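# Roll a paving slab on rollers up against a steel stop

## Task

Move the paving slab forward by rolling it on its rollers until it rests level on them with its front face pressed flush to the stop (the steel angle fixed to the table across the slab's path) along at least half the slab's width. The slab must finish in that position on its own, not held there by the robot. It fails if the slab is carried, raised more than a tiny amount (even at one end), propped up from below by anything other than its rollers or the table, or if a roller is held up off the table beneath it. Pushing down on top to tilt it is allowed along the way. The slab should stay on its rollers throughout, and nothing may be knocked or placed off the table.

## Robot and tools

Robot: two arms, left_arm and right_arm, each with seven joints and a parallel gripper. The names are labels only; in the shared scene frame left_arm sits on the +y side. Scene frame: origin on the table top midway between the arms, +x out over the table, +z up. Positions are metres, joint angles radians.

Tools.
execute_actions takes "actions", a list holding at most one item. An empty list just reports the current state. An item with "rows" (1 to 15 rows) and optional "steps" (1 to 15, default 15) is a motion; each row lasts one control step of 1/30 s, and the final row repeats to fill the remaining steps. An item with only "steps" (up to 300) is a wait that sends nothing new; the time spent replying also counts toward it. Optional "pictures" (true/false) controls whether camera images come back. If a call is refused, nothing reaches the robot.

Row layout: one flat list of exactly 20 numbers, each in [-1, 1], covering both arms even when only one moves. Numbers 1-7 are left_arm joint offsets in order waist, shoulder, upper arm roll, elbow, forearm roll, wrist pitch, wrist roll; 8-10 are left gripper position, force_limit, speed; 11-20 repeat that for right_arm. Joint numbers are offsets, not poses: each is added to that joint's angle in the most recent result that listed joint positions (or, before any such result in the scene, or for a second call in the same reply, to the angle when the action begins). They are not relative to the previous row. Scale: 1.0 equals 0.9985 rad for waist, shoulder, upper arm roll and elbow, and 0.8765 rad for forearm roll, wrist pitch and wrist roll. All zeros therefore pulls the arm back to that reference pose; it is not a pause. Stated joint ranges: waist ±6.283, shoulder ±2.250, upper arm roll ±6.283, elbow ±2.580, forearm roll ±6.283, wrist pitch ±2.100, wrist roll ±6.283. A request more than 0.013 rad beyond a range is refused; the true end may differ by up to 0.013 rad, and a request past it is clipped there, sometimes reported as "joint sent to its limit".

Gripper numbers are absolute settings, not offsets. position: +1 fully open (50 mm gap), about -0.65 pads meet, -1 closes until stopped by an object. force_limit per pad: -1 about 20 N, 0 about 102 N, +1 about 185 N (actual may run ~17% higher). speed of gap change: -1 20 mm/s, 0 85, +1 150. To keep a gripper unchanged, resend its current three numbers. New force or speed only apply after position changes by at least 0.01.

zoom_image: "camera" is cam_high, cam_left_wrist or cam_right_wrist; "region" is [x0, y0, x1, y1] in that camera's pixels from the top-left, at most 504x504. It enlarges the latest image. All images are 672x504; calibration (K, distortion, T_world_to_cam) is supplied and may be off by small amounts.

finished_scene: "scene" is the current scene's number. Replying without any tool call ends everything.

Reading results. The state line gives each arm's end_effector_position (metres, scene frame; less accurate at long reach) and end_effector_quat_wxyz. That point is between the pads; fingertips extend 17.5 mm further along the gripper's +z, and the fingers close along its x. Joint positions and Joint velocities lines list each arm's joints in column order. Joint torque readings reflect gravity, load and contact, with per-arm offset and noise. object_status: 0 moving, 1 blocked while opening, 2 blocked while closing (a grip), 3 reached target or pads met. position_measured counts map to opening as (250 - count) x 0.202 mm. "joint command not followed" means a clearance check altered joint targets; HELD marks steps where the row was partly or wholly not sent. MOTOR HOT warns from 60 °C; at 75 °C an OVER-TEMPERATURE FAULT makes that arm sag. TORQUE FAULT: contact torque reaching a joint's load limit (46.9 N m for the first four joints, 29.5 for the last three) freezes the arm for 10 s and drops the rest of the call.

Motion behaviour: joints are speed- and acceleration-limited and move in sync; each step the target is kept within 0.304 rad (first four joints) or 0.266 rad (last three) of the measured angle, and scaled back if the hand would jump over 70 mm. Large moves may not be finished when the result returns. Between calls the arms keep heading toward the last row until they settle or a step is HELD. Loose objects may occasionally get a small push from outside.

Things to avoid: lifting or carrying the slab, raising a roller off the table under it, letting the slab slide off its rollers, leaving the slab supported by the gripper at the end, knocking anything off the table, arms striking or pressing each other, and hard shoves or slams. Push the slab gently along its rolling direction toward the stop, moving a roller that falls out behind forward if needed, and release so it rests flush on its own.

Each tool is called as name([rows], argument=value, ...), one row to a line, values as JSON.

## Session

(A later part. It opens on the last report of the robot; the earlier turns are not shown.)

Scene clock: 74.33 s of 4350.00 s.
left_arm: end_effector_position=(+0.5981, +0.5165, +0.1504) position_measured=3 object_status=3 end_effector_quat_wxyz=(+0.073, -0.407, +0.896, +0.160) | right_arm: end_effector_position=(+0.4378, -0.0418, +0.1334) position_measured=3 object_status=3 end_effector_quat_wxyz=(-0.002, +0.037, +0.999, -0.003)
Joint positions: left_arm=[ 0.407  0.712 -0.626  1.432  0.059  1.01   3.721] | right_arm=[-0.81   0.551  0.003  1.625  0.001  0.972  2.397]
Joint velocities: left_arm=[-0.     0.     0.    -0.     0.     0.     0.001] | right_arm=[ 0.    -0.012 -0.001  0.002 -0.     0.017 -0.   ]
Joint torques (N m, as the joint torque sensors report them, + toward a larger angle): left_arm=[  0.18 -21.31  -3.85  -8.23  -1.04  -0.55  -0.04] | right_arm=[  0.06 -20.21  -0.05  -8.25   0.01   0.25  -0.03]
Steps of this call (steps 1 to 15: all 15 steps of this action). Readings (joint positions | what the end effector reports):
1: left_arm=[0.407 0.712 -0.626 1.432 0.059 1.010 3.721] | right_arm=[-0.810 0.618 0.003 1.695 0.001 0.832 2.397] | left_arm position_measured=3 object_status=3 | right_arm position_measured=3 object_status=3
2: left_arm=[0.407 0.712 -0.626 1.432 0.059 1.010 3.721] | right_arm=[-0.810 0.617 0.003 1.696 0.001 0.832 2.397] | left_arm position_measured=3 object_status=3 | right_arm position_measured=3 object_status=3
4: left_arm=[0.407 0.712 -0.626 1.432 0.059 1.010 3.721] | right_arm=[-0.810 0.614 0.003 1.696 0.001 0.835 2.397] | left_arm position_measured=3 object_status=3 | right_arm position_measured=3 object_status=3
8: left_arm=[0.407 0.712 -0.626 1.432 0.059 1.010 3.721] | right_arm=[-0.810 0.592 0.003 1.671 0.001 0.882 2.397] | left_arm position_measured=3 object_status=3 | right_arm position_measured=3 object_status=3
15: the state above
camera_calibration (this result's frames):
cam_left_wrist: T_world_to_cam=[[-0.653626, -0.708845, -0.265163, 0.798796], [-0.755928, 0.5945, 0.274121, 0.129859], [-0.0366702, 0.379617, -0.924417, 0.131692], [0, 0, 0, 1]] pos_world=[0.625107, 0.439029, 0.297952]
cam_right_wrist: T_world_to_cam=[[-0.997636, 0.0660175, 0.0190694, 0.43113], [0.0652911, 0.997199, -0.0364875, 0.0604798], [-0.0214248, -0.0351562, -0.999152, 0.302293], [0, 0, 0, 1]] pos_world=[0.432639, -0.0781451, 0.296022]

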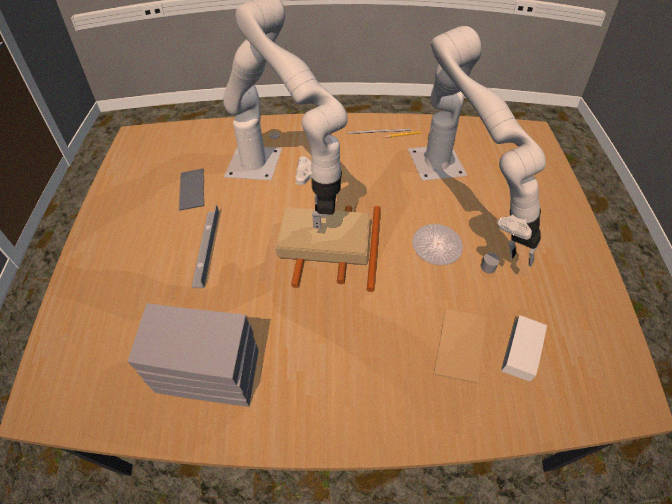

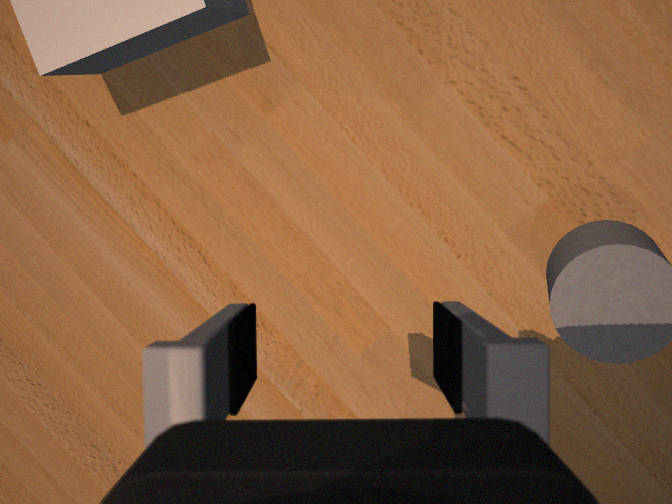

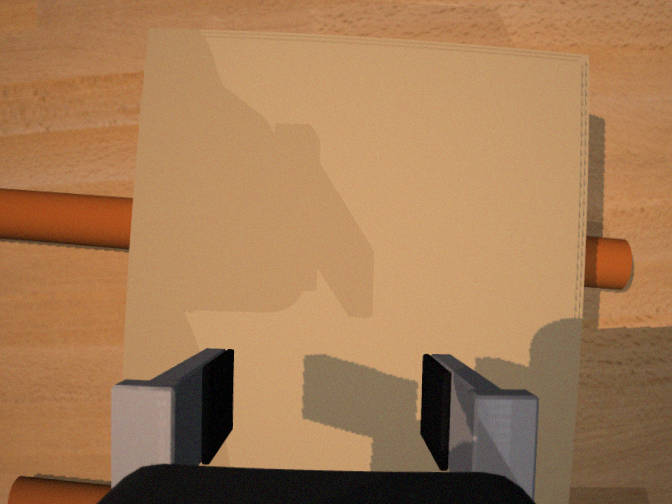

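execute_actions([
  {"rows":[[0,0,0,0,0,0,0,1,0,1,0.024,0.432,-0.003,-0.919,0,0.547,-1,0.5,0,1]],"steps":15},
], pictures=false)

execute_actions([
  {"steps":25},
], pictures=false)

Scene clock: 97.07 s of 4350.00 s.
left_arm: end_effector_position=(+0.5981, +0.5165, +0.1504) position_measured=3 object_status=3 end_effector_quat_wxyz=(+0.073, -0.407, +0.896, +0.160) | right_arm: end_effector_position=(+0.4472, -0.0371, +0.0887) position_measured=78 object_status=3 end_effector_quat_wxyz=(-0.070, +0.149, +0.983, -0.075)
Joint positions: left_arm=[ 0.407  0.712 -0.626  1.432  0.059  1.01   3.721] | right_arm=[-0.795  0.783  0.001  1.377  0.001  1.187  2.184]
Joint velocities: left_arm=[-0.    -0.    -0.001 -0.    -0.     0.001  0.   ] | right_arm=[-0. -0. -0. -0.  0. -0.  0.]
Joint torques (N m, as the joint torque sensors report them, + toward a larger angle): left_arm=[  0.01 -20.87  -3.81  -8.61  -1.11  -0.6    0.18] | right_arm=[ -0.11 -19.7    0.01  -5.79   0.     0.06   0.12]
TORQUE FAULT: the external load on joint 2 (shoulder) of the right arm reached its load limit, and that arm stopped for 10 seconds. A torque fault stops only its own arm. That arm's remaining commands of this call were not run. That arm holds where it stopped, with its grip as last carried out, and accepts commands again: back off and push less far. That arm stops again, at the same cost, whenever a joint's load reaches its limit.
The stop of the right arm began at step 101 of this call (marked STOPPED below). From that step on that arm followed nothing that you had sent. 5 of its steps, steps kept back included, did not run and will not run. Nothing is kept back now, and the robot has no last target.
Steps of this call (steps 1 to 15: the robot went on to your last target; steps 16 to 90: nothing new was sent; then 9.37 s passed at rest; steps 91 to 105: all 15 steps of this action; steps 106 to 401: the stop continued). Readings (joint positions | what the end effector reports):
91: left_arm=[0.407 0.712 -0.626 1.432 0.059 1.010 3.721] | right_arm=[-0.809 0.551 0.003 1.624 0.001 0.974 2.397] | left_arm position_measured=3 object_status=3 | right_arm position_measured=21 object_status=0
92: left_arm=[0.407 0.712 -0.626 1.432 0.059 1.010 3.721] | right_arm=[-0.809 0.558 0.003 1.618 0.001 0.978 2.392] | left_arm position_measured=3 object_status=3 | right_arm position_measured=46 object_status=0
94: left_arm=[0.407 0.712 -0.626 1.432 0.059 1.010 3.721] | right_arm=[-0.806 0.588 0.002 1.591 0.001 1.002 2.369] | left_arm position_measured=3 object_status=3 | right_arm position_measured=78 object_status=0
98: left_arm=[0.407 0.712 -0.626 1.432 0.059 1.010 3.721] | right_arm=[-0.798 0.713 0.001 1.469 0.001 1.108 2.263] | left_arm position_measured=3 object_status=3 | right_arm position_measured=78 object_status=0
101: left_arm=[0.407 0.712 -0.626 1.432 0.059 1.010 3.721] | right_arm=[-0.795 0.788 -0.000 1.365 -0.002 1.202 2.175] | left_arm position_measured=3 object_status=3 | right_arm position_measured=78 object_status=3 STOPPED (the right arm)
401: the state above

Scene clock: 97.10 s of 4350.00 s.
left_arm: end_effector_position=(+0.5981, +0.5165, +0.1504) position_measured=3 object_status=3 end_effector_quat_wxyz=(+0.073, -0.407, +0.896, +0.160) | right_arm: end_effector_position=(+0.4472, -0.0371, +0.0887) position_measured=78 object_status=3 end_effector_quat_wxyz=(-0.070, +0.149, +0.983, -0.075)
Joint positions: left_arm=[ 0.407  0.712 -0.626  1.432  0.059  1.01   3.721] | right_arm=[-0.795  0.783  0.001  1.377  0.001  1.187  2.184]
Joint velocities: left_arm=[ 0.    -0.    -0.    -0.    -0.001  0.002  0.   ] | right_arm=[-0.     0.    -0.001  0.     0.    -0.     0.   ]
Joint torques (N m, as the joint torque sensors report them, + toward a larger angle): left_arm=[ -0.35 -21.41  -3.88  -8.73  -1.17  -0.6    0.07] | right_arm=[ -0.05 -19.25   0.42  -6.46  -0.06   0.26  -0.02]
A stop began in an earlier call of the same reply, so what this call sent did not run. Send another action.
Steps of this call (step 1: nothing new was sent). Readings (joint positions | what the end effector reports):
1: the state above

execute_actions([
  {"rows":[[0,0,0,0,0,0,0,0.5,0,0,0,-0.02,0,-0.03,0,0.03,-0.05,0.5,0,1],[0,0,0,0,0,0,0,1,0,1,0,-0.04,0,-0.07,0,0.08,-0.12,0.5,0,1],[0,0,0,0,0,0,0,1,0,1,0,-0.05,0,-0.12,0,0.15,-0.2,0.5,0,1],[0,0,0,0,0,0,0,1,0,1,0,-0.05,0,-0.18,0,0.23,-0.28,0.5,0,1],[0,0,0,0,0,0,0,1,0,1,0,-0.04,0,-0.24,0,0.30,-0.36,0.5,0,1],[0,0,0,0,0,0,0,1,0,1,0,-0.02,0,-0.30,0,0.35,-0.44,0.5,0,1],[0,0,0,0,0,0,0,1,0,1,0,0,0,-0.36,0,0.39,-0.5,0.5,0,1]],"steps":15},
])

Scene clock: 99.67 s of 4350.00 s.
left_arm: end_effector_position=(+0.5981, +0.5165, +0.1504) position_measured=3 object_status=3 end_effector_quat_wxyz=(+0.073, -0.407, +0.896, +0.160) | right_arm: end_effector_position=(+0.4773, -0.0016, +0.1900) position_measured=78 object_status=3 end_effector_quat_wxyz=(-0.048, +0.354, +0.931, -0.079)
Joint positions: left_arm=[ 0.407  0.712 -0.626  1.432  0.059  1.01   3.721] | right_arm=[-0.795  0.778  0.001  1.029  0.001  1.519  1.76 ]
Joint velocities: left_arm=[-0.     0.    -0.     0.     0.001 -0.     0.   ] | right_arm=[-0.001  0.06  -0.001 -0.305 -0.     0.287 -0.401]
Joint torques (N m, as the joint torque sensors report them, + toward a larger angle): left_arm=[  0.03 -21.1   -4.29  -8.28  -1.02  -0.61  -0.15] | right_arm=[ -0.12 -24.17   0.42  -7.48   0.     0.48   0.32]
Steps of this call (steps 1 to 62: nothing new was sent; steps 63 to 77: all 15 steps of this action). Readings (joint positions | what the end effector reports):
63: left_arm=[0.407 0.712 -0.626 1.432 0.059 1.010 3.721] | right_arm=[-0.795 0.782 0.001 1.376 0.001 1.188 2.183] | left_arm position_measured=13 object_status=0 | right_arm position_measured=78 object_status=3
64: left_arm=[0.407 0.712 -0.626 1.432 0.059 1.010 3.721] | right_arm=[-0.795 0.778 0.001 1.373 0.001 1.192 2.177] | left_arm position_measured=7 object_status=0 | right_arm position_measured=78 object_status=3
66: left_arm=[0.407 0.712 -0.626 1.432 0.059 1.010 3.721] | right_arm=[-0.795 0.763 0.001 1.347 0.001 1.217 2.139] | left_arm position_measured=3 object_status=0 | right_arm position_measured=78 object_status=3
70: left_arm=[0.407 0.712 -0.626 1.432 0.059 1.010 3.721] | right_arm=[-0.795 0.757 0.001 1.224 0.001 1.341 1.991] | left_arm position_measured=3 object_status=0 | right_arm position_measured=78 object_status=3
77: the state above
camera_calibration (this result's frames):
cam_left_wrist: T_world_to_cam=[[-0.653627, -0.708842, -0.26517, 0.798799], [-0.755928, 0.594501, 0.274119, 0.129861], [-0.0366629, 0.379621, -0.924415, 0.131686], [0, 0, 0, 1]] pos_world=[0.62511, 0.439029, 0.297952]
cam_right_wrist: T_world_to_cam=[[-0.748879, 0.660855, 0.0495188, 0.343246], [0.639115, 0.739959, -0.209743, -0.221535], [-0.175252, -0.125424, -0.976502, 0.430124], [0, 0, 0, 1]] pos_world=[0.474016, -0.00896091, 0.356554]

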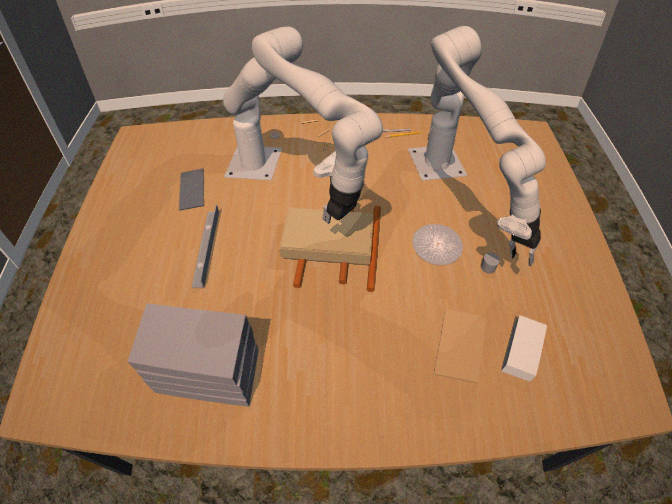

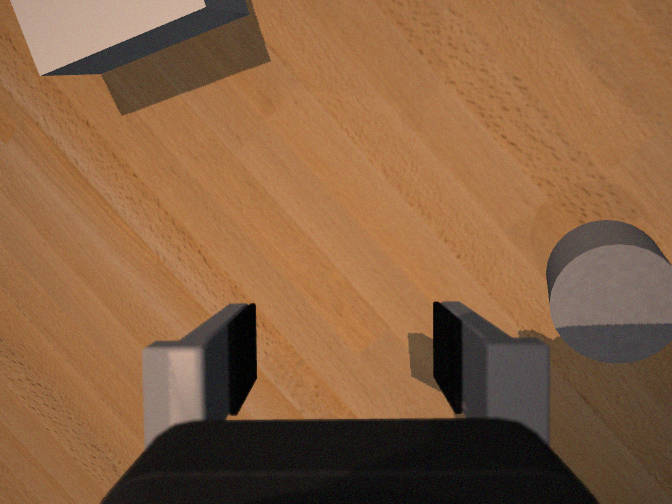

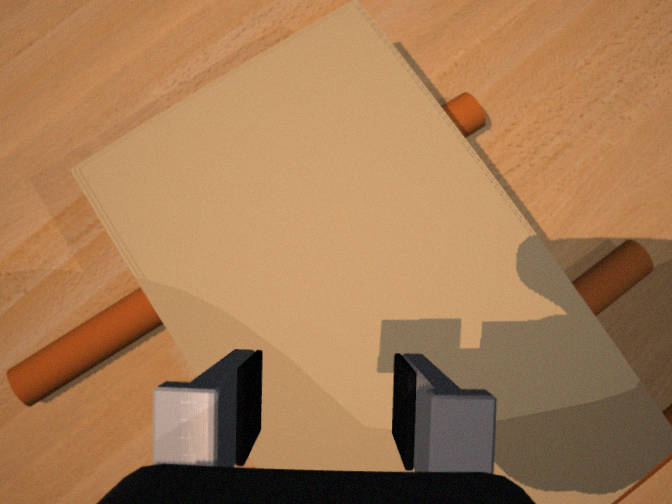

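execute_actions([
  {"rows":[[0,0,0,0,0,0,0,1,0,1,0,0.01,0,-0.04,0,0,-0.1,0.5,0,1],[0,0,0,0,0,0,0,1,0,1,0,0.03,0,-0.07,0,0,-0.2,0.5,0,1],[0,0,0,0,0,0,0,1,0,1,0,0.05,0,-0.10,0,0,-0.3,0.5,0,1],[0,0,0,0,0,0,0,1,0,1,0,0.07,0,-0.13,0,-0.01,-0.4,0.5,0,1],[0,0,0,0,0,0,0,1,0,1,0,0.09,0,-0.16,0,-0.02,-0.5,0.5,0,1],[0,0,0,0,0,0,0,1,0,1,0,0.11,0,-0.19,0,-0.03,-0.6,0.5,0,1],[0,0,0,0,0,0,0,1,0,1,0,0.13,0,-0.22,0,-0.04,-0.7,0.5,0,1],[0,0,0,0,0,0,0,1,0,1,0.004,0.15,0,-0.25,0,-0.05,-0.8,0.5,0,1],[0,0,0,0,0,0,0,1,0,1,0.006,0.17,0,-0.28,0,-0.06,-0.9,0.5,0,1],[0,0,0,0,0,0,0,1,0,1,0.009,0.19,0,-0.30,0,-0.07,-1,0.5,0,1],[0,0,0,0,0,0,0,1,0,1,0.009,0.204,0,-0.322,0,-0.077,-1,0.5,0,1]],"steps":15},
], pictures=false)

execute_actions([
  {"steps":30},
])

Scene clock: 103.73 s of 4350.00 s.
left_arm: end_effector_position=(+0.5981, +0.5165, +0.1504) position_measured=3 object_status=3 end_effector_quat_wxyz=(+0.073, -0.407, +0.896, +0.160) | right_arm: end_effector_position=(+0.5516, +0.0678, +0.1611) position_measured=78 object_status=3 end_effector_quat_wxyz=(-0.004, +0.585, +0.811, -0.015)
Joint positions: left_arm=[ 0.407  0.712 -0.626  1.432  0.059  1.01   3.721] | right_arm=[-0.79   0.939  0.001  0.766  0.001  1.468  1.24 ]
Joint velocities: left_arm=[-0.     0.    -0.     0.    -0.     0.002  0.   ] | right_arm=[ 0.025  0.262  0.005 -0.395  0.002 -0.117 -1.216]
Joint torques (N m, as the joint torque sensors report them, + toward a larger angle): left_arm=[ -0.03 -21.26  -3.5   -8.37  -1.12  -0.39   0.05] | right_arm=[ -0.5  -28.98  -0.13  -8.91  -0.32   0.33   0.08]
Steps of this call (steps 1 to 30: the robot went on to your last target; steps 31 to 90: nothing new was sent; then 0.57 s passed at rest; steps 91 to 105: all 15 steps of this action). Readings (joint positions | what the end effector reports):
91: left_arm=[0.407 0.712 -0.626 1.432 0.059 1.010 3.721] | right_arm=[-0.795 0.783 0.001 1.017 0.001 1.529 1.745] | left_arm position_measured=3 object_status=3 | right_arm position_measured=78 object_status=3
92: left_arm=[0.407 0.712 -0.626 1.432 0.059 1.010 3.721] | right_arm=[-0.795 0.784 0.001 1.013 0.001 1.528 1.735] | left_arm position_measured=3 object_status=3 | right_arm position_measured=78 object_status=3
94: left_arm=[0.407 0.712 -0.626 1.432 0.059 1.010 3.721] | right_arm=[-0.795 0.791 0.001 0.994 0.001 1.525 1.685] | left_arm position_measured=3 object_status=3 | right_arm position_measured=78 object_status=3
98: left_arm=[0.407 0.712 -0.626 1.432 0.059 1.010 3.721] | right_arm=[-0.795 0.836 0.001 0.917 0.001 1.512 1.525] | left_arm position_measured=3 object_status=3 | right_arm position_measured=78 object_status=3
105: the state above

Scene clock: 104.73 s of 4350.00 s.
left_arm: end_effector_position=(+0.5981, +0.5165, +0.1504) position_measured=3 object_status=3 end_effector_quat_wxyz=(+0.073, -0.407, +0.896, +0.160) | right_arm: end_effector_position=(+0.5687, +0.0875, +0.1504) position_measured=78 object_status=3 end_effector_quat_wxyz=(+0.001, +0.721, +0.693, +0.000)
Joint positions: left_arm=[ 0.407  0.712 -0.626  1.432  0.059  1.01   3.721] | right_arm=[-0.786  0.982  0.001  0.708  0.001  1.451  0.883]
Joint velocities: left_arm=[-0. -0. -0.  0.  0.  0. -0.] | right_arm=[-0.     0.    -0.001  0.     0.    -0.    -0.   ]
Joint torques (N m, as the joint torque sensors report them, + toward a larger angle): left_arm=[ -0.03 -21.35  -4.05  -8.08  -1.02  -0.57   0.24] | right_arm=[  0.1  -28.5    0.11  -9.54  -0.05  -0.07  -0.14]
Steps of this call (steps 1 to 30: the robot went on to your last target). Readings (joint positions | what the end effector reports):
1: left_arm=[0.407 0.712 -0.626 1.432 0.059 1.010 3.721] | right_arm=[-0.789 0.947 0.001 0.754 0.001 1.464 1.200] | left_arm position_measured=3 object_status=3 | right_arm position_measured=78 object_status=3
2: left_arm=[0.407 0.712 -0.626 1.432 0.059 1.010 3.721] | right_arm=[-0.788 0.954 0.001 0.744 0.001 1.461 1.159] | left_arm position_measured=3 object_status=3 | right_arm position_measured=78 object_status=3
4: left_arm=[0.407 0.712 -0.626 1.432 0.059 1.010 3.721] | right_arm=[-0.787 0.964 0.001 0.731 0.001 1.458 1.078] | left_arm position_measured=3 object_status=3 | right_arm position_measured=78 object_status=3
8: left_arm=[0.407 0.712 -0.626 1.432 0.059 1.010 3.721] | right_arm=[-0.786 0.977 0.001 0.713 0.001 1.452 0.923] | left_arm position_measured=3 object_status=3 | right_arm position_measured=78 object_status=3
30: the state above
All arms were judged still, so your last target was given up. Only a new action makes them travel on or press farther. Fingers that are still opening or closing keep moving.
camera_calibration (this result's frames):
cam_left_wrist: T_world_to_cam=[[-0.653627, -0.708841, -0.265173, 0.7988], [-0.755929, 0.594501, 0.274117, 0.129862], [-0.0366597, 0.379623, -0.924415, 0.131683], [0, 0, 0, 1]] pos_world=[0.625111, 0.439029, 0.297953]
cam_right_wrist: T_world_to_cam=[[0.0316194, 0.999397, 0.0143269, -0.113411], [0.999112, -0.0312048, -0.028297, -0.518735], [-0.0278329, 0.0152089, -0.999497, 0.325877], [0, 0, 0, 1]] pos_world=[0.53093, 0.0921996, 0.31266]

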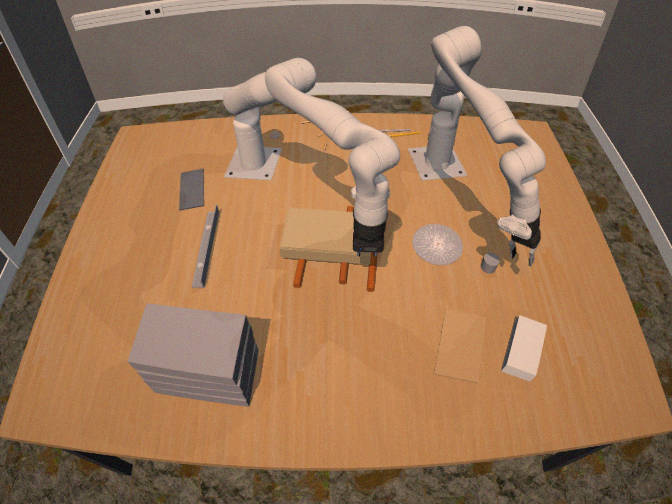

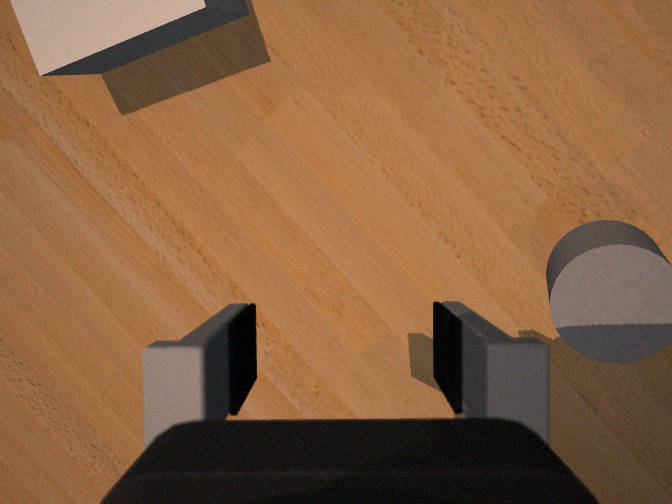

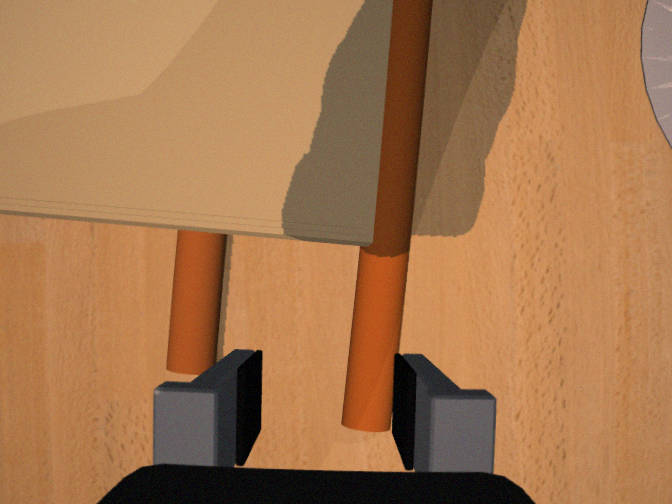

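execute_actions([
  {"rows":[[0,0,0,0,0,0,0,1,0,1,-0.004,0.02,0,-0.002,0,-0.02,-0.025,0.8,0,1],[0,0,0,0,0,0,0,1,0,1,-0.008,0.04,0,-0.004,0,-0.04,-0.05,0.8,0,1],[0,0,0,0,0,0,0,1,0,1,-0.012,0.06,0,-0.006,0,-0.06,-0.075,0.8,0,1],[0,0,0,0,0,0,0,1,0,1,-0.0165,0.08,0,-0.008,0,-0.08,-0.091,0.8,0,1],[0,0,0,0,0,0,0,1,0,1,-0.0165,0.094,0,-0.009,0,-0.096,-0.091,0.8,0,1],[0,0,0,0,0,0,0,1,0,1,-0.0165,0.102,0,0.0,0,-0.115,-0.091,0.8,0,1],[0,0,0,0,0,0,0,1,0,1,-0.0165,0.110,0,0.010,0,-0.135,-0.091,0.8,0,1],[0,0,0,0,0,0,0,1,0,1,-0.0165,0.118,0,0.020,0,-0.156,-0.091,0.8,0,1],[0,0,0,0,0,0,0,1,0,1,-0.0165,0.126,0,0.030,0,-0.177,-0.091,0.8,0,1],[0,0,0,0,0,0,0,1,0,1,-0.0165,0.134,0,0.040,0,-0.198,-0.091,0.8,0,1],[0,0,0,0,0,0,0,1,0,1,-0.0165,0.142,0,0.050,0,-0.218,-0.091,0.8,0,1],[0,0,0,0,0,0,0,1,0,1,-0.0165,0.149,0,0.059,0,-0.236,-0.091,0.8,0,1],[0,0,0,0,0,0,0,1,0,1,-0.0165,0.155,0,0.066,0,-0.251,-0.091,0.8,0,1]],"steps":15},
], pictures=false)

execute_actions([
  {"steps":15},
])

Scene clock: 113.30 s of 4350.00 s.
left_arm: end_effector_position=(+0.5981, +0.5165, +0.1504) position_measured=3 object_status=3 end_effector_quat_wxyz=(+0.073, -0.407, +0.896, +0.160) | right_arm: end_effector_position=(+0.5751, +0.1077, +0.0297) position_measured=32 object_status=3 end_effector_quat_wxyz=(+0.001, +0.743, +0.670, -0.000)
Joint positions: left_arm=[ 0.407  0.712 -0.626  1.432  0.059  1.01   3.721] | right_arm=[-0.802  1.133  0.001  0.771  0.001  1.239  0.803]
Joint velocities: left_arm=[ 0.     0.     0.001 -0.001  0.     0.001  0.   ] | right_arm=[-0.     0.117 -0.001  0.15  -0.    -0.236  0.   ]
Joint torques (N m, as the joint torque sensors report them, + toward a larger angle): left_arm=[  0.22 -21.09  -3.73  -8.34  -1.15  -0.45   0.08] | right_arm=[  0.2  -36.36   0.15 -11.9   -0.29   0.05   0.14]
Steps of this call (steps 1 to 90: nothing new was sent; then 5.07 s passed at rest; steps 91 to 105: all 15 steps of this action). Readings (joint positions | what the end effector reports):
91: left_arm=[0.407 0.712 -0.626 1.432 0.059 1.010 3.721] | right_arm=[-0.786 0.983 0.001 0.708 0.001 1.451 0.882] | left_arm position_measured=3 object_status=3 | right_arm position_measured=60 object_status=0
92: left_arm=[0.407 0.712 -0.626 1.432 0.059 1.010 3.721] | right_arm=[-0.787 0.989 0.002 0.706 0.001 1.447 0.877] | left_arm position_measured=3 object_status=3 | right_arm position_measured=38 object_status=0
94: left_arm=[0.407 0.712 -0.626 1.432 0.059 1.010 3.721] | right_arm=[-0.792 1.015 0.002 0.702 0.001 1.424 0.850] | left_arm position_measured=3 object_status=3 | right_arm position_measured=32 object_status=0
98: left_arm=[0.407 0.712 -0.626 1.432 0.059 1.010 3.721] | right_arm=[-0.801 1.074 0.000 0.705 0.001 1.359 0.806] | left_arm position_measured=3 object_status=3 | right_arm position_measured=32 object_status=0
105: the state above

Scene clock: 113.80 s of 4350.00 s.
left_arm: end_effector_position=(+0.5981, +0.5165, +0.1504) position_measured=3 object_status=3 end_effector_quat_wxyz=(+0.073, -0.407, +0.896, +0.160) | right_arm: end_effector_position=(+0.5751, +0.1078, +0.0262) position_measured=32 object_status=3 end_effector_quat_wxyz=(+0.001, +0.743, +0.670, -0.000)
Joint positions: left_arm=[ 0.407  0.712 -0.626  1.432  0.059  1.01   3.721] | right_arm=[-0.802  1.136  0.001  0.774  0.001  1.231  0.803]
Joint velocities: left_arm=[-0.     0.    -0.001 -0.     0.     0.002 -0.001] | right_arm=[ 0.     0.     0.     0.    -0.    -0.001  0.   ]
Joint torques (N m, as the joint torque sensors report them, + toward a larger angle): left_arm=[  0.2  -21.03  -4.16  -8.51  -1.02  -0.71   0.12] | right_arm=[ -0.09 -29.53   0.11  -9.19  -0.07  -0.13   0.16]
Steps of this call (steps 1 to 15: the robot went on to your last target). Readings (joint positions | what the end effector reports):
1: left_arm=[0.407 0.712 -0.626 1.432 0.059 1.010 3.721] | right_arm=[-0.802 1.135 0.001 0.774 0.001 1.234 0.803] | left_arm position_measured=3 object_status=3 | right_arm position_measured=32 object_status=3
2: left_arm=[0.407 0.712 -0.626 1.432 0.059 1.010 3.721] | right_arm=[-0.802 1.136 0.001 0.775 0.001 1.232 0.803] | left_arm position_measured=3 object_status=3 | right_arm position_measured=32 object_status=3
4: left_arm=[0.407 0.712 -0.626 1.432 0.059 1.010 3.721] | right_arm=[-0.802 1.136 0.001 0.774 0.001 1.232 0.803] | left_arm position_measured=3 object_status=3 | right_arm position_measured=32 object_status=3
8: left_arm=[0.407 0.712 -0.626 1.432 0.059 1.010 3.721] | right_arm=[-0.802 1.136 0.001 0.774 0.001 1.231 0.803] | left_arm position_measured=3 object_status=3 | right_arm position_measured=32 object_status=3
15: the state above
All arms were judged still, so your last target was given up. Only a new action makes them travel on or press farther. Fingers that are still opening or closing keep moving.
camera_calibration (this result's frames):
cam_left_wrist: T_world_to_cam=[[-0.653627, -0.708839, -0.265177, 0.798801], [-0.755928, 0.594502, 0.274116, 0.129863], [-0.0366562, 0.379625, -0.924414, 0.13168], [0, 0, 0, 1]] pos_world=[0.625112, 0.439029, 0.297953]
cam_right_wrist: T_world_to_cam=[[0.0944237, 0.995434, 0.0139886, -0.167765], [0.99516, -0.0939948, -0.0286705, -0.518906], [-0.0272247, 0.016628, -0.999491, 0.201176], [0, 0, 0, 1]] pos_world=[0.537712, 0.114879, 0.188544]

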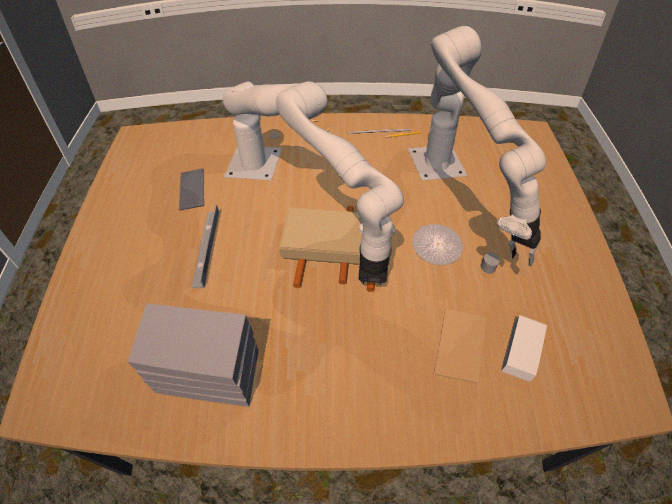

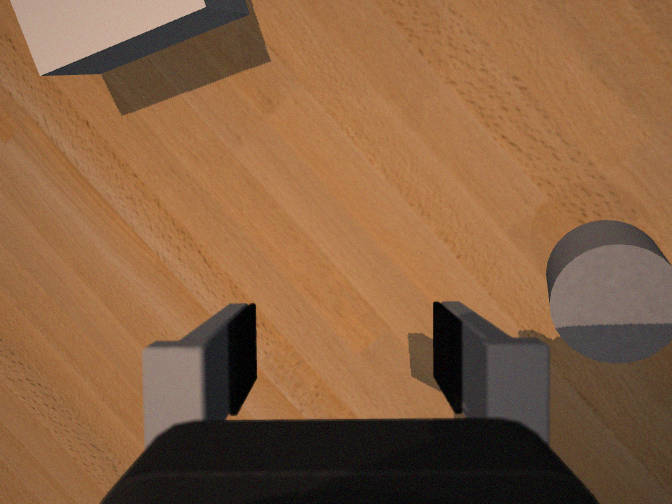

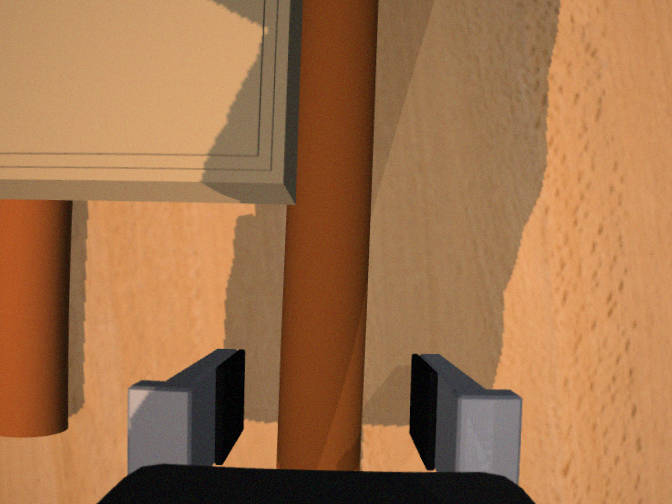

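execute_actions([
  {"rows":[[0,0,0,0,0,0,0,1,0,1,0,0,0,0,0,0,0,-1,0,1]],"steps":15},
], pictures=false)

execute_actions([
  {"rows":[[0,0,0,0,0,0,0,1,0,1,-0.003,0.001,0,-0.004,0,0.002,-0.003,-1,0,1],[0,0,0,0,0,0,0,1,0,1,-0.006,0.002,0,-0.008,0,0.005,-0.006,-1,0,1],[0,0,0,0,0,0,0,1,0,1,-0.009,0.004,0,-0.012,0,0.008,-0.009,-1,0,1],[0,0,0,0,0,0,0,1,0,1,-0.012,0.006,0,-0.017,0,0.011,-0.012,-1,0,1],[0,0,0,0,0,0,0,1,0,1,-0.015,0.008,0,-0.022,0,0.014,-0.016,-1,0,1],[0,0,0,0,0,0,0,1,0,1,-0.018,0.010,0,-0.027,0,0.017,-0.019,-1,0,1],[0,0,0,0,0,0,0,1,0,1,-0.021,0.012,0,-0.032,0,0.021,-0.023,-1,0,1],[0,0,0,0,0,0,0,1,0,1,-0.024,0.014,0,-0.038,0,0.025,-0.027,-1,0,1],[0,0,0,0,0,0,0,1,0,1,-0.024,0.010,0,-0.042,0,0.034,-0.027,-1,0,1],[0,0,0,0,0,0,0,1,0,1,-0.024,0.004,0,-0.048,0,0.048,-0.027,-1,0,1],[0,0,0,0,0,0,0,1,0,1,-0.024,-0.004,0,-0.056,0,0.066,-0.027,-1,0,1],[0,0,0,0,0,0,0,1,0,1,-0.024,-0.014,0,-0.066,0,0.089,-0.027,-1,0,1],[0,0,0,0,0,0,0,1,0,1,-0.024,-0.024,0,-0.076,0,0.112,-0.027,-1,0,1]],"steps":15},
], pictures=false)

execute_actions([
  {"steps":12},
])

Scene clock: 117.33 s of 4350.00 s.
left_arm: end_effector_position=(+0.5981, +0.5165, +0.1504) position_measured=3 object_status=3 end_effector_quat_wxyz=(+0.073, -0.407, +0.896, +0.160) | right_arm: end_effector_position=(+0.5750, +0.1078, +0.0262) position_measured=152 object_status=2 end_effector_quat_wxyz=(+0.001, +0.743, +0.670, -0.000)
Joint positions: left_arm=[ 0.407  0.712 -0.626  1.432  0.059  1.01   3.721] | right_arm=[-0.802  1.136  0.001  0.774  0.001  1.231  0.803]
Joint velocities: left_arm=[-0.     0.     0.    -0.002 -0.     0.    -0.   ] | right_arm=[ 0.     0.    -0.001 -0.001  0.    -0.     0.   ]
Joint torques (N m, as the joint torque sensors report them, + toward a larger angle): left_arm=[  0.29 -21.04  -3.84  -8.74  -1.05  -0.52   0.27] | right_arm=[ -0.13 -29.61   0.5   -9.3   -0.02  -0.06   0.27]
Steps of this call (steps 1 to 90: nothing new was sent; then 0.03 s passed at rest; steps 91 to 105: all 15 steps of this action). Readings (joint positions | what the end effector reports):
91: left_arm=[0.407 0.712 -0.626 1.432 0.059 1.010 3.721] | right_arm=[-0.802 1.136 0.001 0.774 0.001 1.231 0.803] | left_arm position_measured=3 object_status=3 | right_arm position_measured=50 object_status=0
92: left_arm=[0.407 0.712 -0.626 1.432 0.059 1.010 3.721] | right_arm=[-0.802 1.136 0.001 0.774 0.001 1.231 0.803] | left_arm position_measured=3 object_status=3 | right_arm position_measured=75 object_status=0
94: left_arm=[0.407 0.712 -0.626 1.432 0.059 1.010 3.721] | right_arm=[-0.802 1.136 0.001 0.774 0.001 1.231 0.803] | left_arm position_measured=3 object_status=3 | right_arm position_measured=124 object_status=0
98: left_arm=[0.407 0.712 -0.626 1.432 0.059 1.010 3.721] | right_arm=[-0.802 1.136 0.001 0.774 0.001 1.231 0.803] | left_arm position_measured=3 object_status=3 | right_arm position_measured=152 object_status=0
105: the state above

Scene clock: 117.83 s of 4350.00 s.
left_arm: end_effector_position=(+0.5981, +0.5165, +0.1504) position_measured=3 object_status=3 end_effector_quat_wxyz=(+0.073, -0.407, +0.896, +0.160) | right_arm: end_effector_position=(+0.5695, +0.1242, +0.0612) position_measured=152 object_status=2 end_effector_quat_wxyz=(+0.001, +0.743, +0.670, +0.001)
Joint positions: left_arm=[ 0.407  0.712 -0.626  1.432  0.059  1.01   3.721] | right_arm=[-0.826  1.117  0.001  0.702  0.001  1.321  0.78 ]
Joint velocities: left_arm=[-0.     0.    -0.     0.    -0.    -0.001  0.001] | right_arm=[ 0.    -0.138  0.005 -0.17  -0.002  0.279 -0.   ]
Joint torques (N m, as the joint torque sensors report them, + toward a larger angle): left_arm=[  0.07 -21.22  -3.91  -8.56  -1.06  -0.53   0.22] | right_arm=[ -0.22 -23.26  -0.06  -7.76  -0.67  -0.22   0.09]
Steps of this call (steps 1 to 15: all 15 steps of this action). Readings (joint positions | what the end effector reports):
1: left_arm=[0.407 0.712 -0.626 1.432 0.059 1.010 3.721] | right_arm=[-0.803 1.137 0.001 0.773 0.001 1.232 0.803] | left_arm position_measured=3 object_status=3 | right_arm position_measured=152 object_status=2
2: left_arm=[0.407 0.712 -0.626 1.432 0.059 1.010 3.721] | right_arm=[-0.805 1.138 0.002 0.771 0.001 1.233 0.802] | left_arm position_measured=3 object_status=3 | right_arm position_measured=152 object_status=2
4: left_arm=[0.407 0.712 -0.626 1.432 0.059 1.010 3.721] | right_arm=[-0.809 1.140 0.002 0.764 0.001 1.237 0.797] | left_arm position_measured=3 object_status=3 | right_arm position_measured=152 object_status=2
8: left_arm=[0.407 0.712 -0.626 1.432 0.059 1.010 3.721] | right_arm=[-0.821 1.147 0.001 0.746 0.001 1.247 0.786] | left_arm position_measured=3 object_status=3 | right_arm position_measured=152 object_status=2
15: the state above

Scene clock: 118.23 s of 4350.00 s.
left_arm: end_effector_position=(+0.5981, +0.5165, +0.1504) position_measured=3 object_status=3 end_effector_quat_wxyz=(+0.073, -0.407, +0.896, +0.160) | right_arm: end_effector_position=(+0.5693, +0.1241, +0.0653) position_measured=152 object_status=2 end_effector_quat_wxyz=(+0.001, +0.743, +0.670, +0.001)
Joint positions: left_arm=[ 0.407  0.712 -0.626  1.432  0.059  1.01   3.721] | right_arm=[-0.826  1.113  0.001  0.698  0.001  1.33   0.78 ]
Joint velocities: left_arm=[-0.    -0.     0.001 -0.001  0.     0.001  0.   ] | right_arm=[ 0. -0.  0. -0.  0. -0. -0.]
Joint torques (N m, as the joint torque sensors report them, + toward a larger angle): left_arm=[ -0.15 -21.25  -3.94  -8.76  -0.81  -0.64   0.04] | right_arm=[  0.01 -29.97   0.14  -9.7   -0.33  -0.02   0.23]
Steps of this call (steps 1 to 12: the robot went on to your last target). Readings (joint positions | what the end effector reports):
1: left_arm=[0.407 0.712 -0.626 1.432 0.059 1.010 3.721] | right_arm=[-0.826 1.114 0.001 0.698 0.001 1.327 0.780] | left_arm position_measured=3 object_status=3 | right_arm position_measured=152 object_status=2
2: left_arm=[0.407 0.712 -0.626 1.432 0.059 1.010 3.721] | right_arm=[-0.826 1.113 0.001 0.697 0.001 1.328 0.780] | left_arm position_measured=3 object_status=3 | right_arm position_measured=152 object_status=2
4: left_arm=[0.407 0.712 -0.626 1.432 0.059 1.010 3.721] | right_arm=[-0.826 1.112 0.001 0.697 0.001 1.329 0.780] | left_arm position_measured=3 object_status=3 | right_arm position_measured=152 object_status=2
8: left_arm=[0.407 0.712 -0.626 1.432 0.059 1.010 3.721] | right_arm=[-0.826 1.113 0.001 0.698 0.001 1.330 0.780] | left_arm position_measured=3 object_status=3 | right_arm position_measured=152 object_status=2
12: the state above
camera_calibration (this result's frames):
cam_left_wrist: T_world_to_cam=[[-0.653628, -0.708836, -0.265183, 0.798804], [-0.755928, 0.594503, 0.274114, 0.129864], [-0.0366495, 0.379628, -0.924413, 0.131674], [0, 0, 0, 1]] pos_world=[0.625114, 0.439029, 0.297953]
cam_right_wrist: T_world_to_cam=[[0.094232, 0.995435, 0.0151701, -0.184005], [0.995213, -0.0937924, -0.027464, -0.510695], [-0.0259158, 0.0176855, -0.999508, 0.238959], [0, 0, 0, 1]] pos_world=[0.531782, 0.131039, 0.227607]

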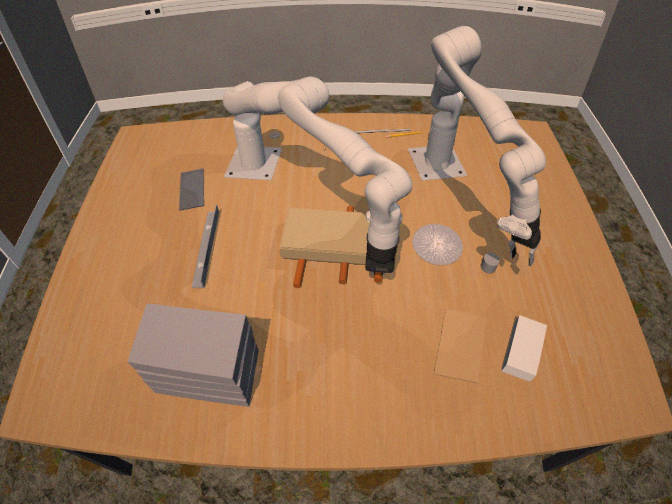

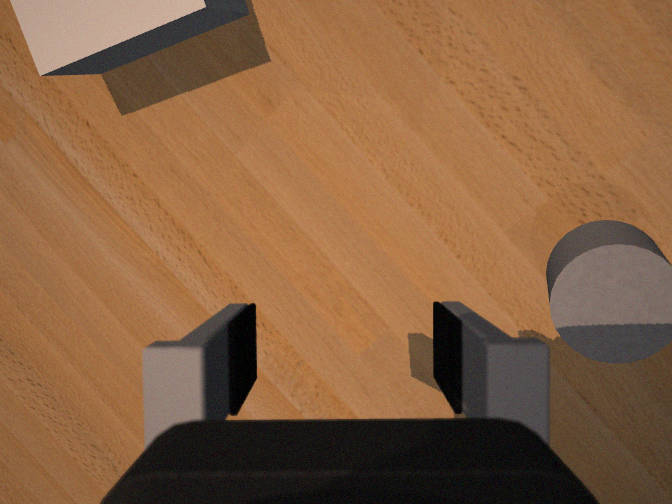

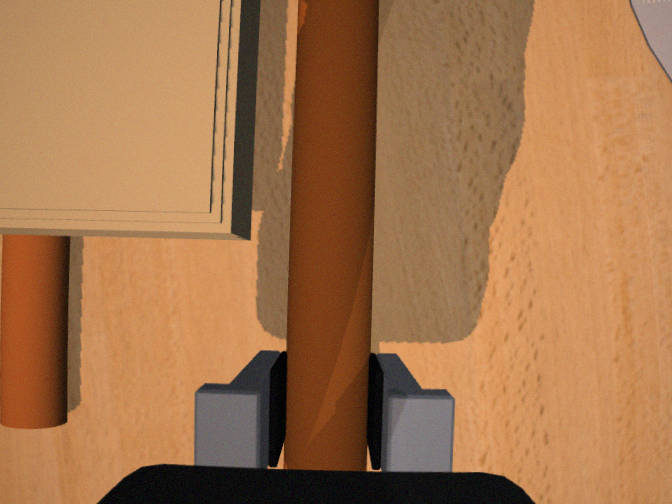

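execute_actions([
  {"rows":[[0,0,0,0,0,0,0,1,0,1,0,-0.012,0,-0.019,0,0.035,0,-1,0,1],[0,0,0,0,0,0,0,1,0,1,0,-0.023,0,-0.038,0,0.07,0,-1,0,1],[0,0,0,0,0,0,0,1,0,1,0,-0.035,0,-0.057,0,0.105,0,-1,0,1],[0,0,0,0,0,0,0,1,0,1,0,-0.046,0,-0.076,0,0.14,0,-1,0,1]],"steps":14},
], pictures=false)

execute_actions([
  {"rows":[[0,0,0,0,0,0,0,1,0,1,0.173,-0.159,0,0.278,0,-0.135,0.237,-1,0,1]],"steps":15},
], pictures=false)

execute_actions([
  {"rows":[[0,0,0,0,0,0,0,1,0,1,0.173,-0.159,0,0.278,0,-0.135,0.237,-1,0,1]],"steps":15},
], pictures=false)

execute_actions([
  {"rows":[[0,0,0,0,0,0,0,1,0,1,0.173,-0.159,0,0.278,0,-0.135,0.237,-1,0,1]],"steps":15},
])

Scene clock: 130.83 s of 4350.00 s.
left_arm: end_effector_position=(+0.5981, +0.5165, +0.1504) position_measured=3 object_status=3 end_effector_quat_wxyz=(+0.073, -0.407, +0.896, +0.160) | right_arm: end_effector_position=(+0.5675, +0.1226, +0.1202) position_measured=152 object_status=2 end_effector_quat_wxyz=(+0.001, +0.743, +0.670, +0.000)
Joint positions: left_arm=[ 0.407  0.712 -0.626  1.432  0.059  1.01   3.721] | right_arm=[-0.826  1.066  0.001  0.622  0.001  1.452  0.78 ]
Joint velocities: left_arm=[-0.     0.     0.    -0.    -0.     0.001  0.001] | right_arm=[-0.     0.002 -0.     0.002 -0.     0.001 -0.   ]
Joint torques (N m, as the joint torque sensors report them, + toward a larger angle): left_arm=[  0.18 -21.55  -3.67  -8.63  -1.17  -0.42   0.19] | right_arm=[ -0.16 -30.03   0.18 -10.02  -0.14  -0.01   0.14]
Steps of this call (steps 1 to 15: the robot went on to your last target; steps 16 to 90: nothing new was sent; then 9.13 s passed at rest; steps 91 to 104: all 14 steps of this action). Readings (joint positions | what the end effector reports):
91: left_arm=[0.407 0.712 -0.626 1.432 0.059 1.010 3.721] | right_arm=[-0.826 1.112 0.001 0.697 0.001 1.331 0.780] | left_arm position_measured=3 object_status=3 | right_arm position_measured=152 object_status=2
92: left_arm=[0.407 0.712 -0.626 1.432 0.059 1.010 3.721] | right_arm=[-0.826 1.109 0.001 0.693 0.001 1.339 0.780] | left_arm position_measured=3 object_status=3 | right_arm position_measured=152 object_status=2
94: left_arm=[0.407 0.712 -0.626 1.432 0.059 1.010 3.721] | right_arm=[-0.826 1.095 0.001 0.669 0.001 1.379 0.780] | left_arm position_measured=3 object_status=3 | right_arm position_measured=152 object_status=2
98: left_arm=[0.407 0.712 -0.626 1.432 0.059 1.010 3.721] | right_arm=[-0.826 1.067 0.001 0.623 0.001 1.449 0.780] | left_arm position_measured=3 object_status=3 | right_arm position_measured=152 object_status=2
104: the state above

Scene clock: 131.33 s of 4350.00 s.
left_arm: end_effector_position=(+0.5981, +0.5165, +0.1504) position_measured=3 object_status=3 end_effector_quat_wxyz=(+0.073, -0.407, +0.896, +0.160) | right_arm: end_effector_position=(+0.5928, +0.0006, +0.1369) position_measured=152 object_status=2 end_effector_quat_wxyz=(+0.002, +0.731, +0.683, -0.002)
Joint positions: left_arm=[ 0.407  0.712 -0.626  1.432  0.059  1.01   3.721] | right_arm=[-0.656  0.913  0.004  0.896  0.003  1.335  0.987]
Joint velocities: left_arm=[-0.     0.    -0.001 -0.    -0.     0.    -0.001] | right_arm=[ 0.034 -0.023 -0.004  0.056 -0.003 -0.024  0.036]
Joint torques (N m, as the joint torque sensors report them, + toward a larger angle): left_arm=[  0.12 -21.51  -4.05  -8.55  -1.04  -0.48   0.09] | right_arm=[ -3.84 -26.85  -2.37  -9.39  -1.1   -0.3   -0.18]
Steps of this call (steps 1 to 15: all 15 steps of this action). Readings (joint positions | what the end effector reports):
1: left_arm=[0.407 0.712 -0.626 1.432 0.059 1.010 3.721] | right_arm=[-0.825 1.066 0.001 0.623 0.001 1.451 0.780] | left_arm position_measured=3 object_status=3 | right_arm position_measured=152 object_status=2
2: left_arm=[0.407 0.712 -0.626 1.432 0.059 1.010 3.721] | right_arm=[-0.822 1.062 -0.000 0.629 0.000 1.448 0.784] | left_arm position_measured=3 object_status=3 | right_arm position_measured=152 object_status=2
4: left_arm=[0.407 0.712 -0.626 1.432 0.059 1.010 3.721] | right_arm=[-0.805 1.044 -0.002 0.657 -0.001 1.435 0.804] | left_arm position_measured=3 object_status=3 | right_arm position_measured=152 object_status=2
8: left_arm=[0.407 0.712 -0.626 1.432 0.059 1.010 3.721] | right_arm=[-0.735 0.980 -0.000 0.767 0.001 1.388 0.887] | left_arm position_measured=3 object_status=3 | right_arm position_measured=152 object_status=2
15: the state above

Scene clock: 131.83 s of 4350.00 s.
left_arm: end_effector_position=(+0.5981, +0.5165, +0.1504) position_measured=3 object_status=3 end_effector_quat_wxyz=(+0.073, -0.407, +0.896, +0.160) | right_arm: end_effector_position=(+0.5818, -0.1214, +0.1485) position_measured=152 object_status=2 end_effector_quat_wxyz=(+0.002, +0.718, +0.696, -0.005)
Joint positions: left_arm=[ 0.407  0.712 -0.626  1.432  0.059  1.01   3.721] | right_arm=[-0.486  0.759  0.007  1.171  0.004  1.218  1.194]
Joint velocities: left_arm=[ 0.    -0.    -0.    -0.001  0.    -0.001 -0.001] | right_arm=[ 0.028 -0.021 -0.01   0.048 -0.007 -0.027  0.028]
Joint torques (N m, as the joint torque sensors report them, + toward a larger angle): left_arm=[  0.17 -20.92  -3.91  -8.61  -1.    -0.52   0.16] | right_arm=[ -3.16 -24.22  -1.84  -9.87  -0.95  -0.3   -0.18]
Steps of this call (steps 1 to 15: all 15 steps of this action). Readings (joint positions | what the end effector reports):
1: left_arm=[0.407 0.712 -0.626 1.432 0.059 1.010 3.721] | right_arm=[-0.654 0.911 0.003 0.899 0.002 1.334 0.988] | left_arm position_measured=3 object_status=3 | right_arm position_measured=152 object_status=2
2: left_arm=[0.407 0.712 -0.626 1.432 0.059 1.010 3.721] | right_arm=[-0.650 0.907 0.001 0.905 0.001 1.331 0.992] | left_arm position_measured=3 object_status=3 | right_arm position_measured=152 object_status=2
4: left_arm=[0.407 0.712 -0.626 1.432 0.059 1.010 3.721] | right_arm=[-0.633 0.888 -0.001 0.933 -0.000 1.319 1.012] | left_arm position_measured=3 object_status=3 | right_arm position_measured=152 object_status=2
8: left_arm=[0.407 0.712 -0.626 1.432 0.059 1.010 3.721] | right_arm=[-0.562 0.824 0.001 1.044 0.001 1.272 1.096] | left_arm position_measured=3 object_status=3 | right_arm position_measured=152 object_status=2
15: the state above

Scene clock: 132.33 s of 4350.00 s.
left_arm: end_effector_position=(+0.5981, +0.5165, +0.1504) position_measured=3 object_status=3 end_effector_quat_wxyz=(+0.073, -0.407, +0.896, +0.160) | right_arm: end_effector_position=(+0.5363, -0.2318, +0.1543) position_measured=152 object_status=2 end_effector_quat_wxyz=(+0.000, +0.706, +0.709, -0.008)
Joint positions: left_arm=[ 0.407  0.712 -0.626  1.432  0.059  1.01   3.721] | right_arm=[-0.317  0.606  0.01   1.447  0.005  1.101  1.401]
Joint velocities: left_arm=[ 0.     0.    -0.    -0.001 -0.001 -0.001  0.   ] | right_arm=[ 0.025 -0.02  -0.016  0.044 -0.009 -0.027  0.025]
Joint torques (N m, as the joint torque sensors report them, + toward a larger angle): left_arm=[  0.31 -21.02  -3.77  -8.36  -1.12  -0.56   0.03] | right_arm=[ -2.65 -20.63  -1.36  -9.3   -0.48  -0.28   0.21]
Steps of this call (steps 1 to 15: all 15 steps of this action). Readings (joint positions | what the end effector reports):
1: left_arm=[0.407 0.712 -0.626 1.432 0.059 1.010 3.721] | right_arm=[-0.485 0.758 0.006 1.174 0.003 1.217 1.195] | left_arm position_measured=3 object_status=3 | right_arm position_measured=152 object_status=2
2: left_arm=[0.407 0.712 -0.626 1.432 0.059 1.010 3.721] | right_arm=[-0.480 0.753 0.004 1.180 0.002 1.214 1.199] | left_arm position_measured=3 object_status=3 | right_arm position_measured=152 object_status=2
4: left_arm=[0.407 0.712 -0.626 1.432 0.059 1.010 3.721] | right_arm=[-0.462 0.735 0.002 1.207 0.001 1.202 1.219] | left_arm position_measured=3 object_status=3 | right_arm position_measured=152 object_status=2
8: left_arm=[0.407 0.712 -0.626 1.432 0.059 1.010 3.721] | right_arm=[-0.391 0.670 0.005 1.320 0.003 1.154 1.304] | left_arm position_measured=3 object_status=3 | right_arm position_measured=152 object_status=2
15: the state above
camera_calibration (this result's frames):
cam_left_wrist: T_world_to_cam=[[-0.653628, -0.70883, -0.265197, 0.79881], [-0.755928, 0.594505, 0.274109, 0.129868], [-0.0366357, 0.379635, -0.924411, 0.131663], [0, 0, 0, 1]] pos_world=[0.62512, 0.43903, 0.297954]
cam_right_wrist: T_world_to_cam=[[-0.0127351, 0.999913, 0.00343282, 0.232263], [0.999081, 0.0128649, -0.0408868, -0.484046], [-0.0409274, 0.00290897, -0.999158, 0.337915], [0, 0, 0, 1]] pos_world=[0.500389, -0.226999, 0.317042]

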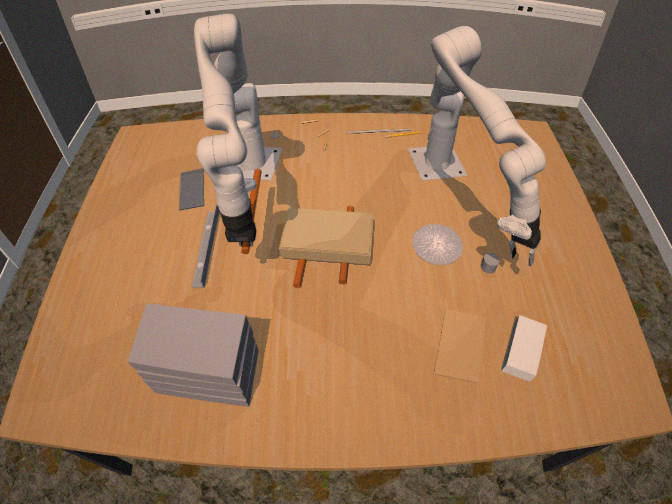

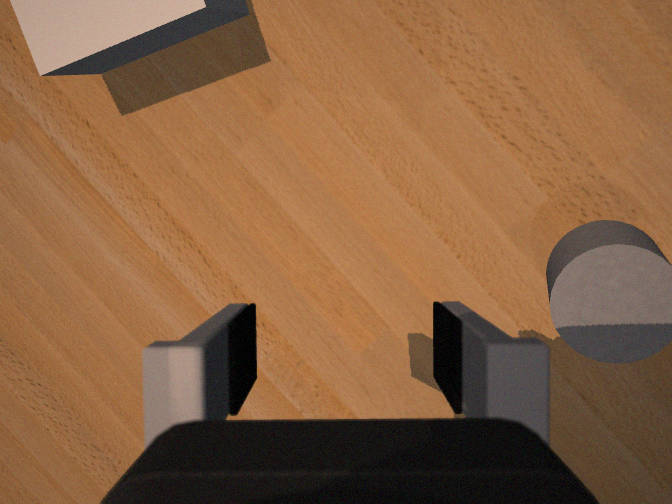

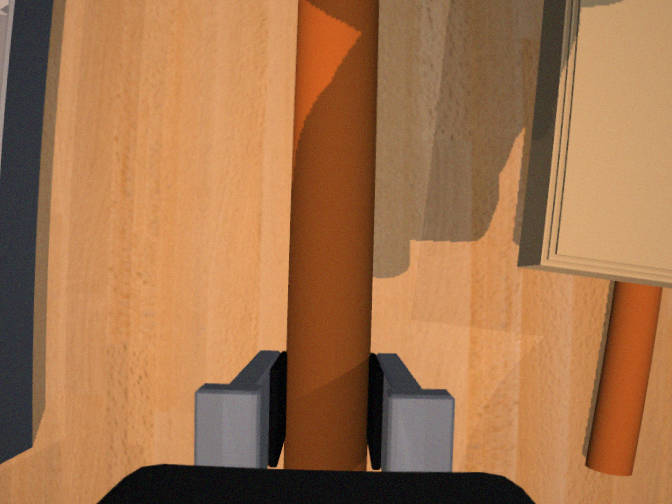

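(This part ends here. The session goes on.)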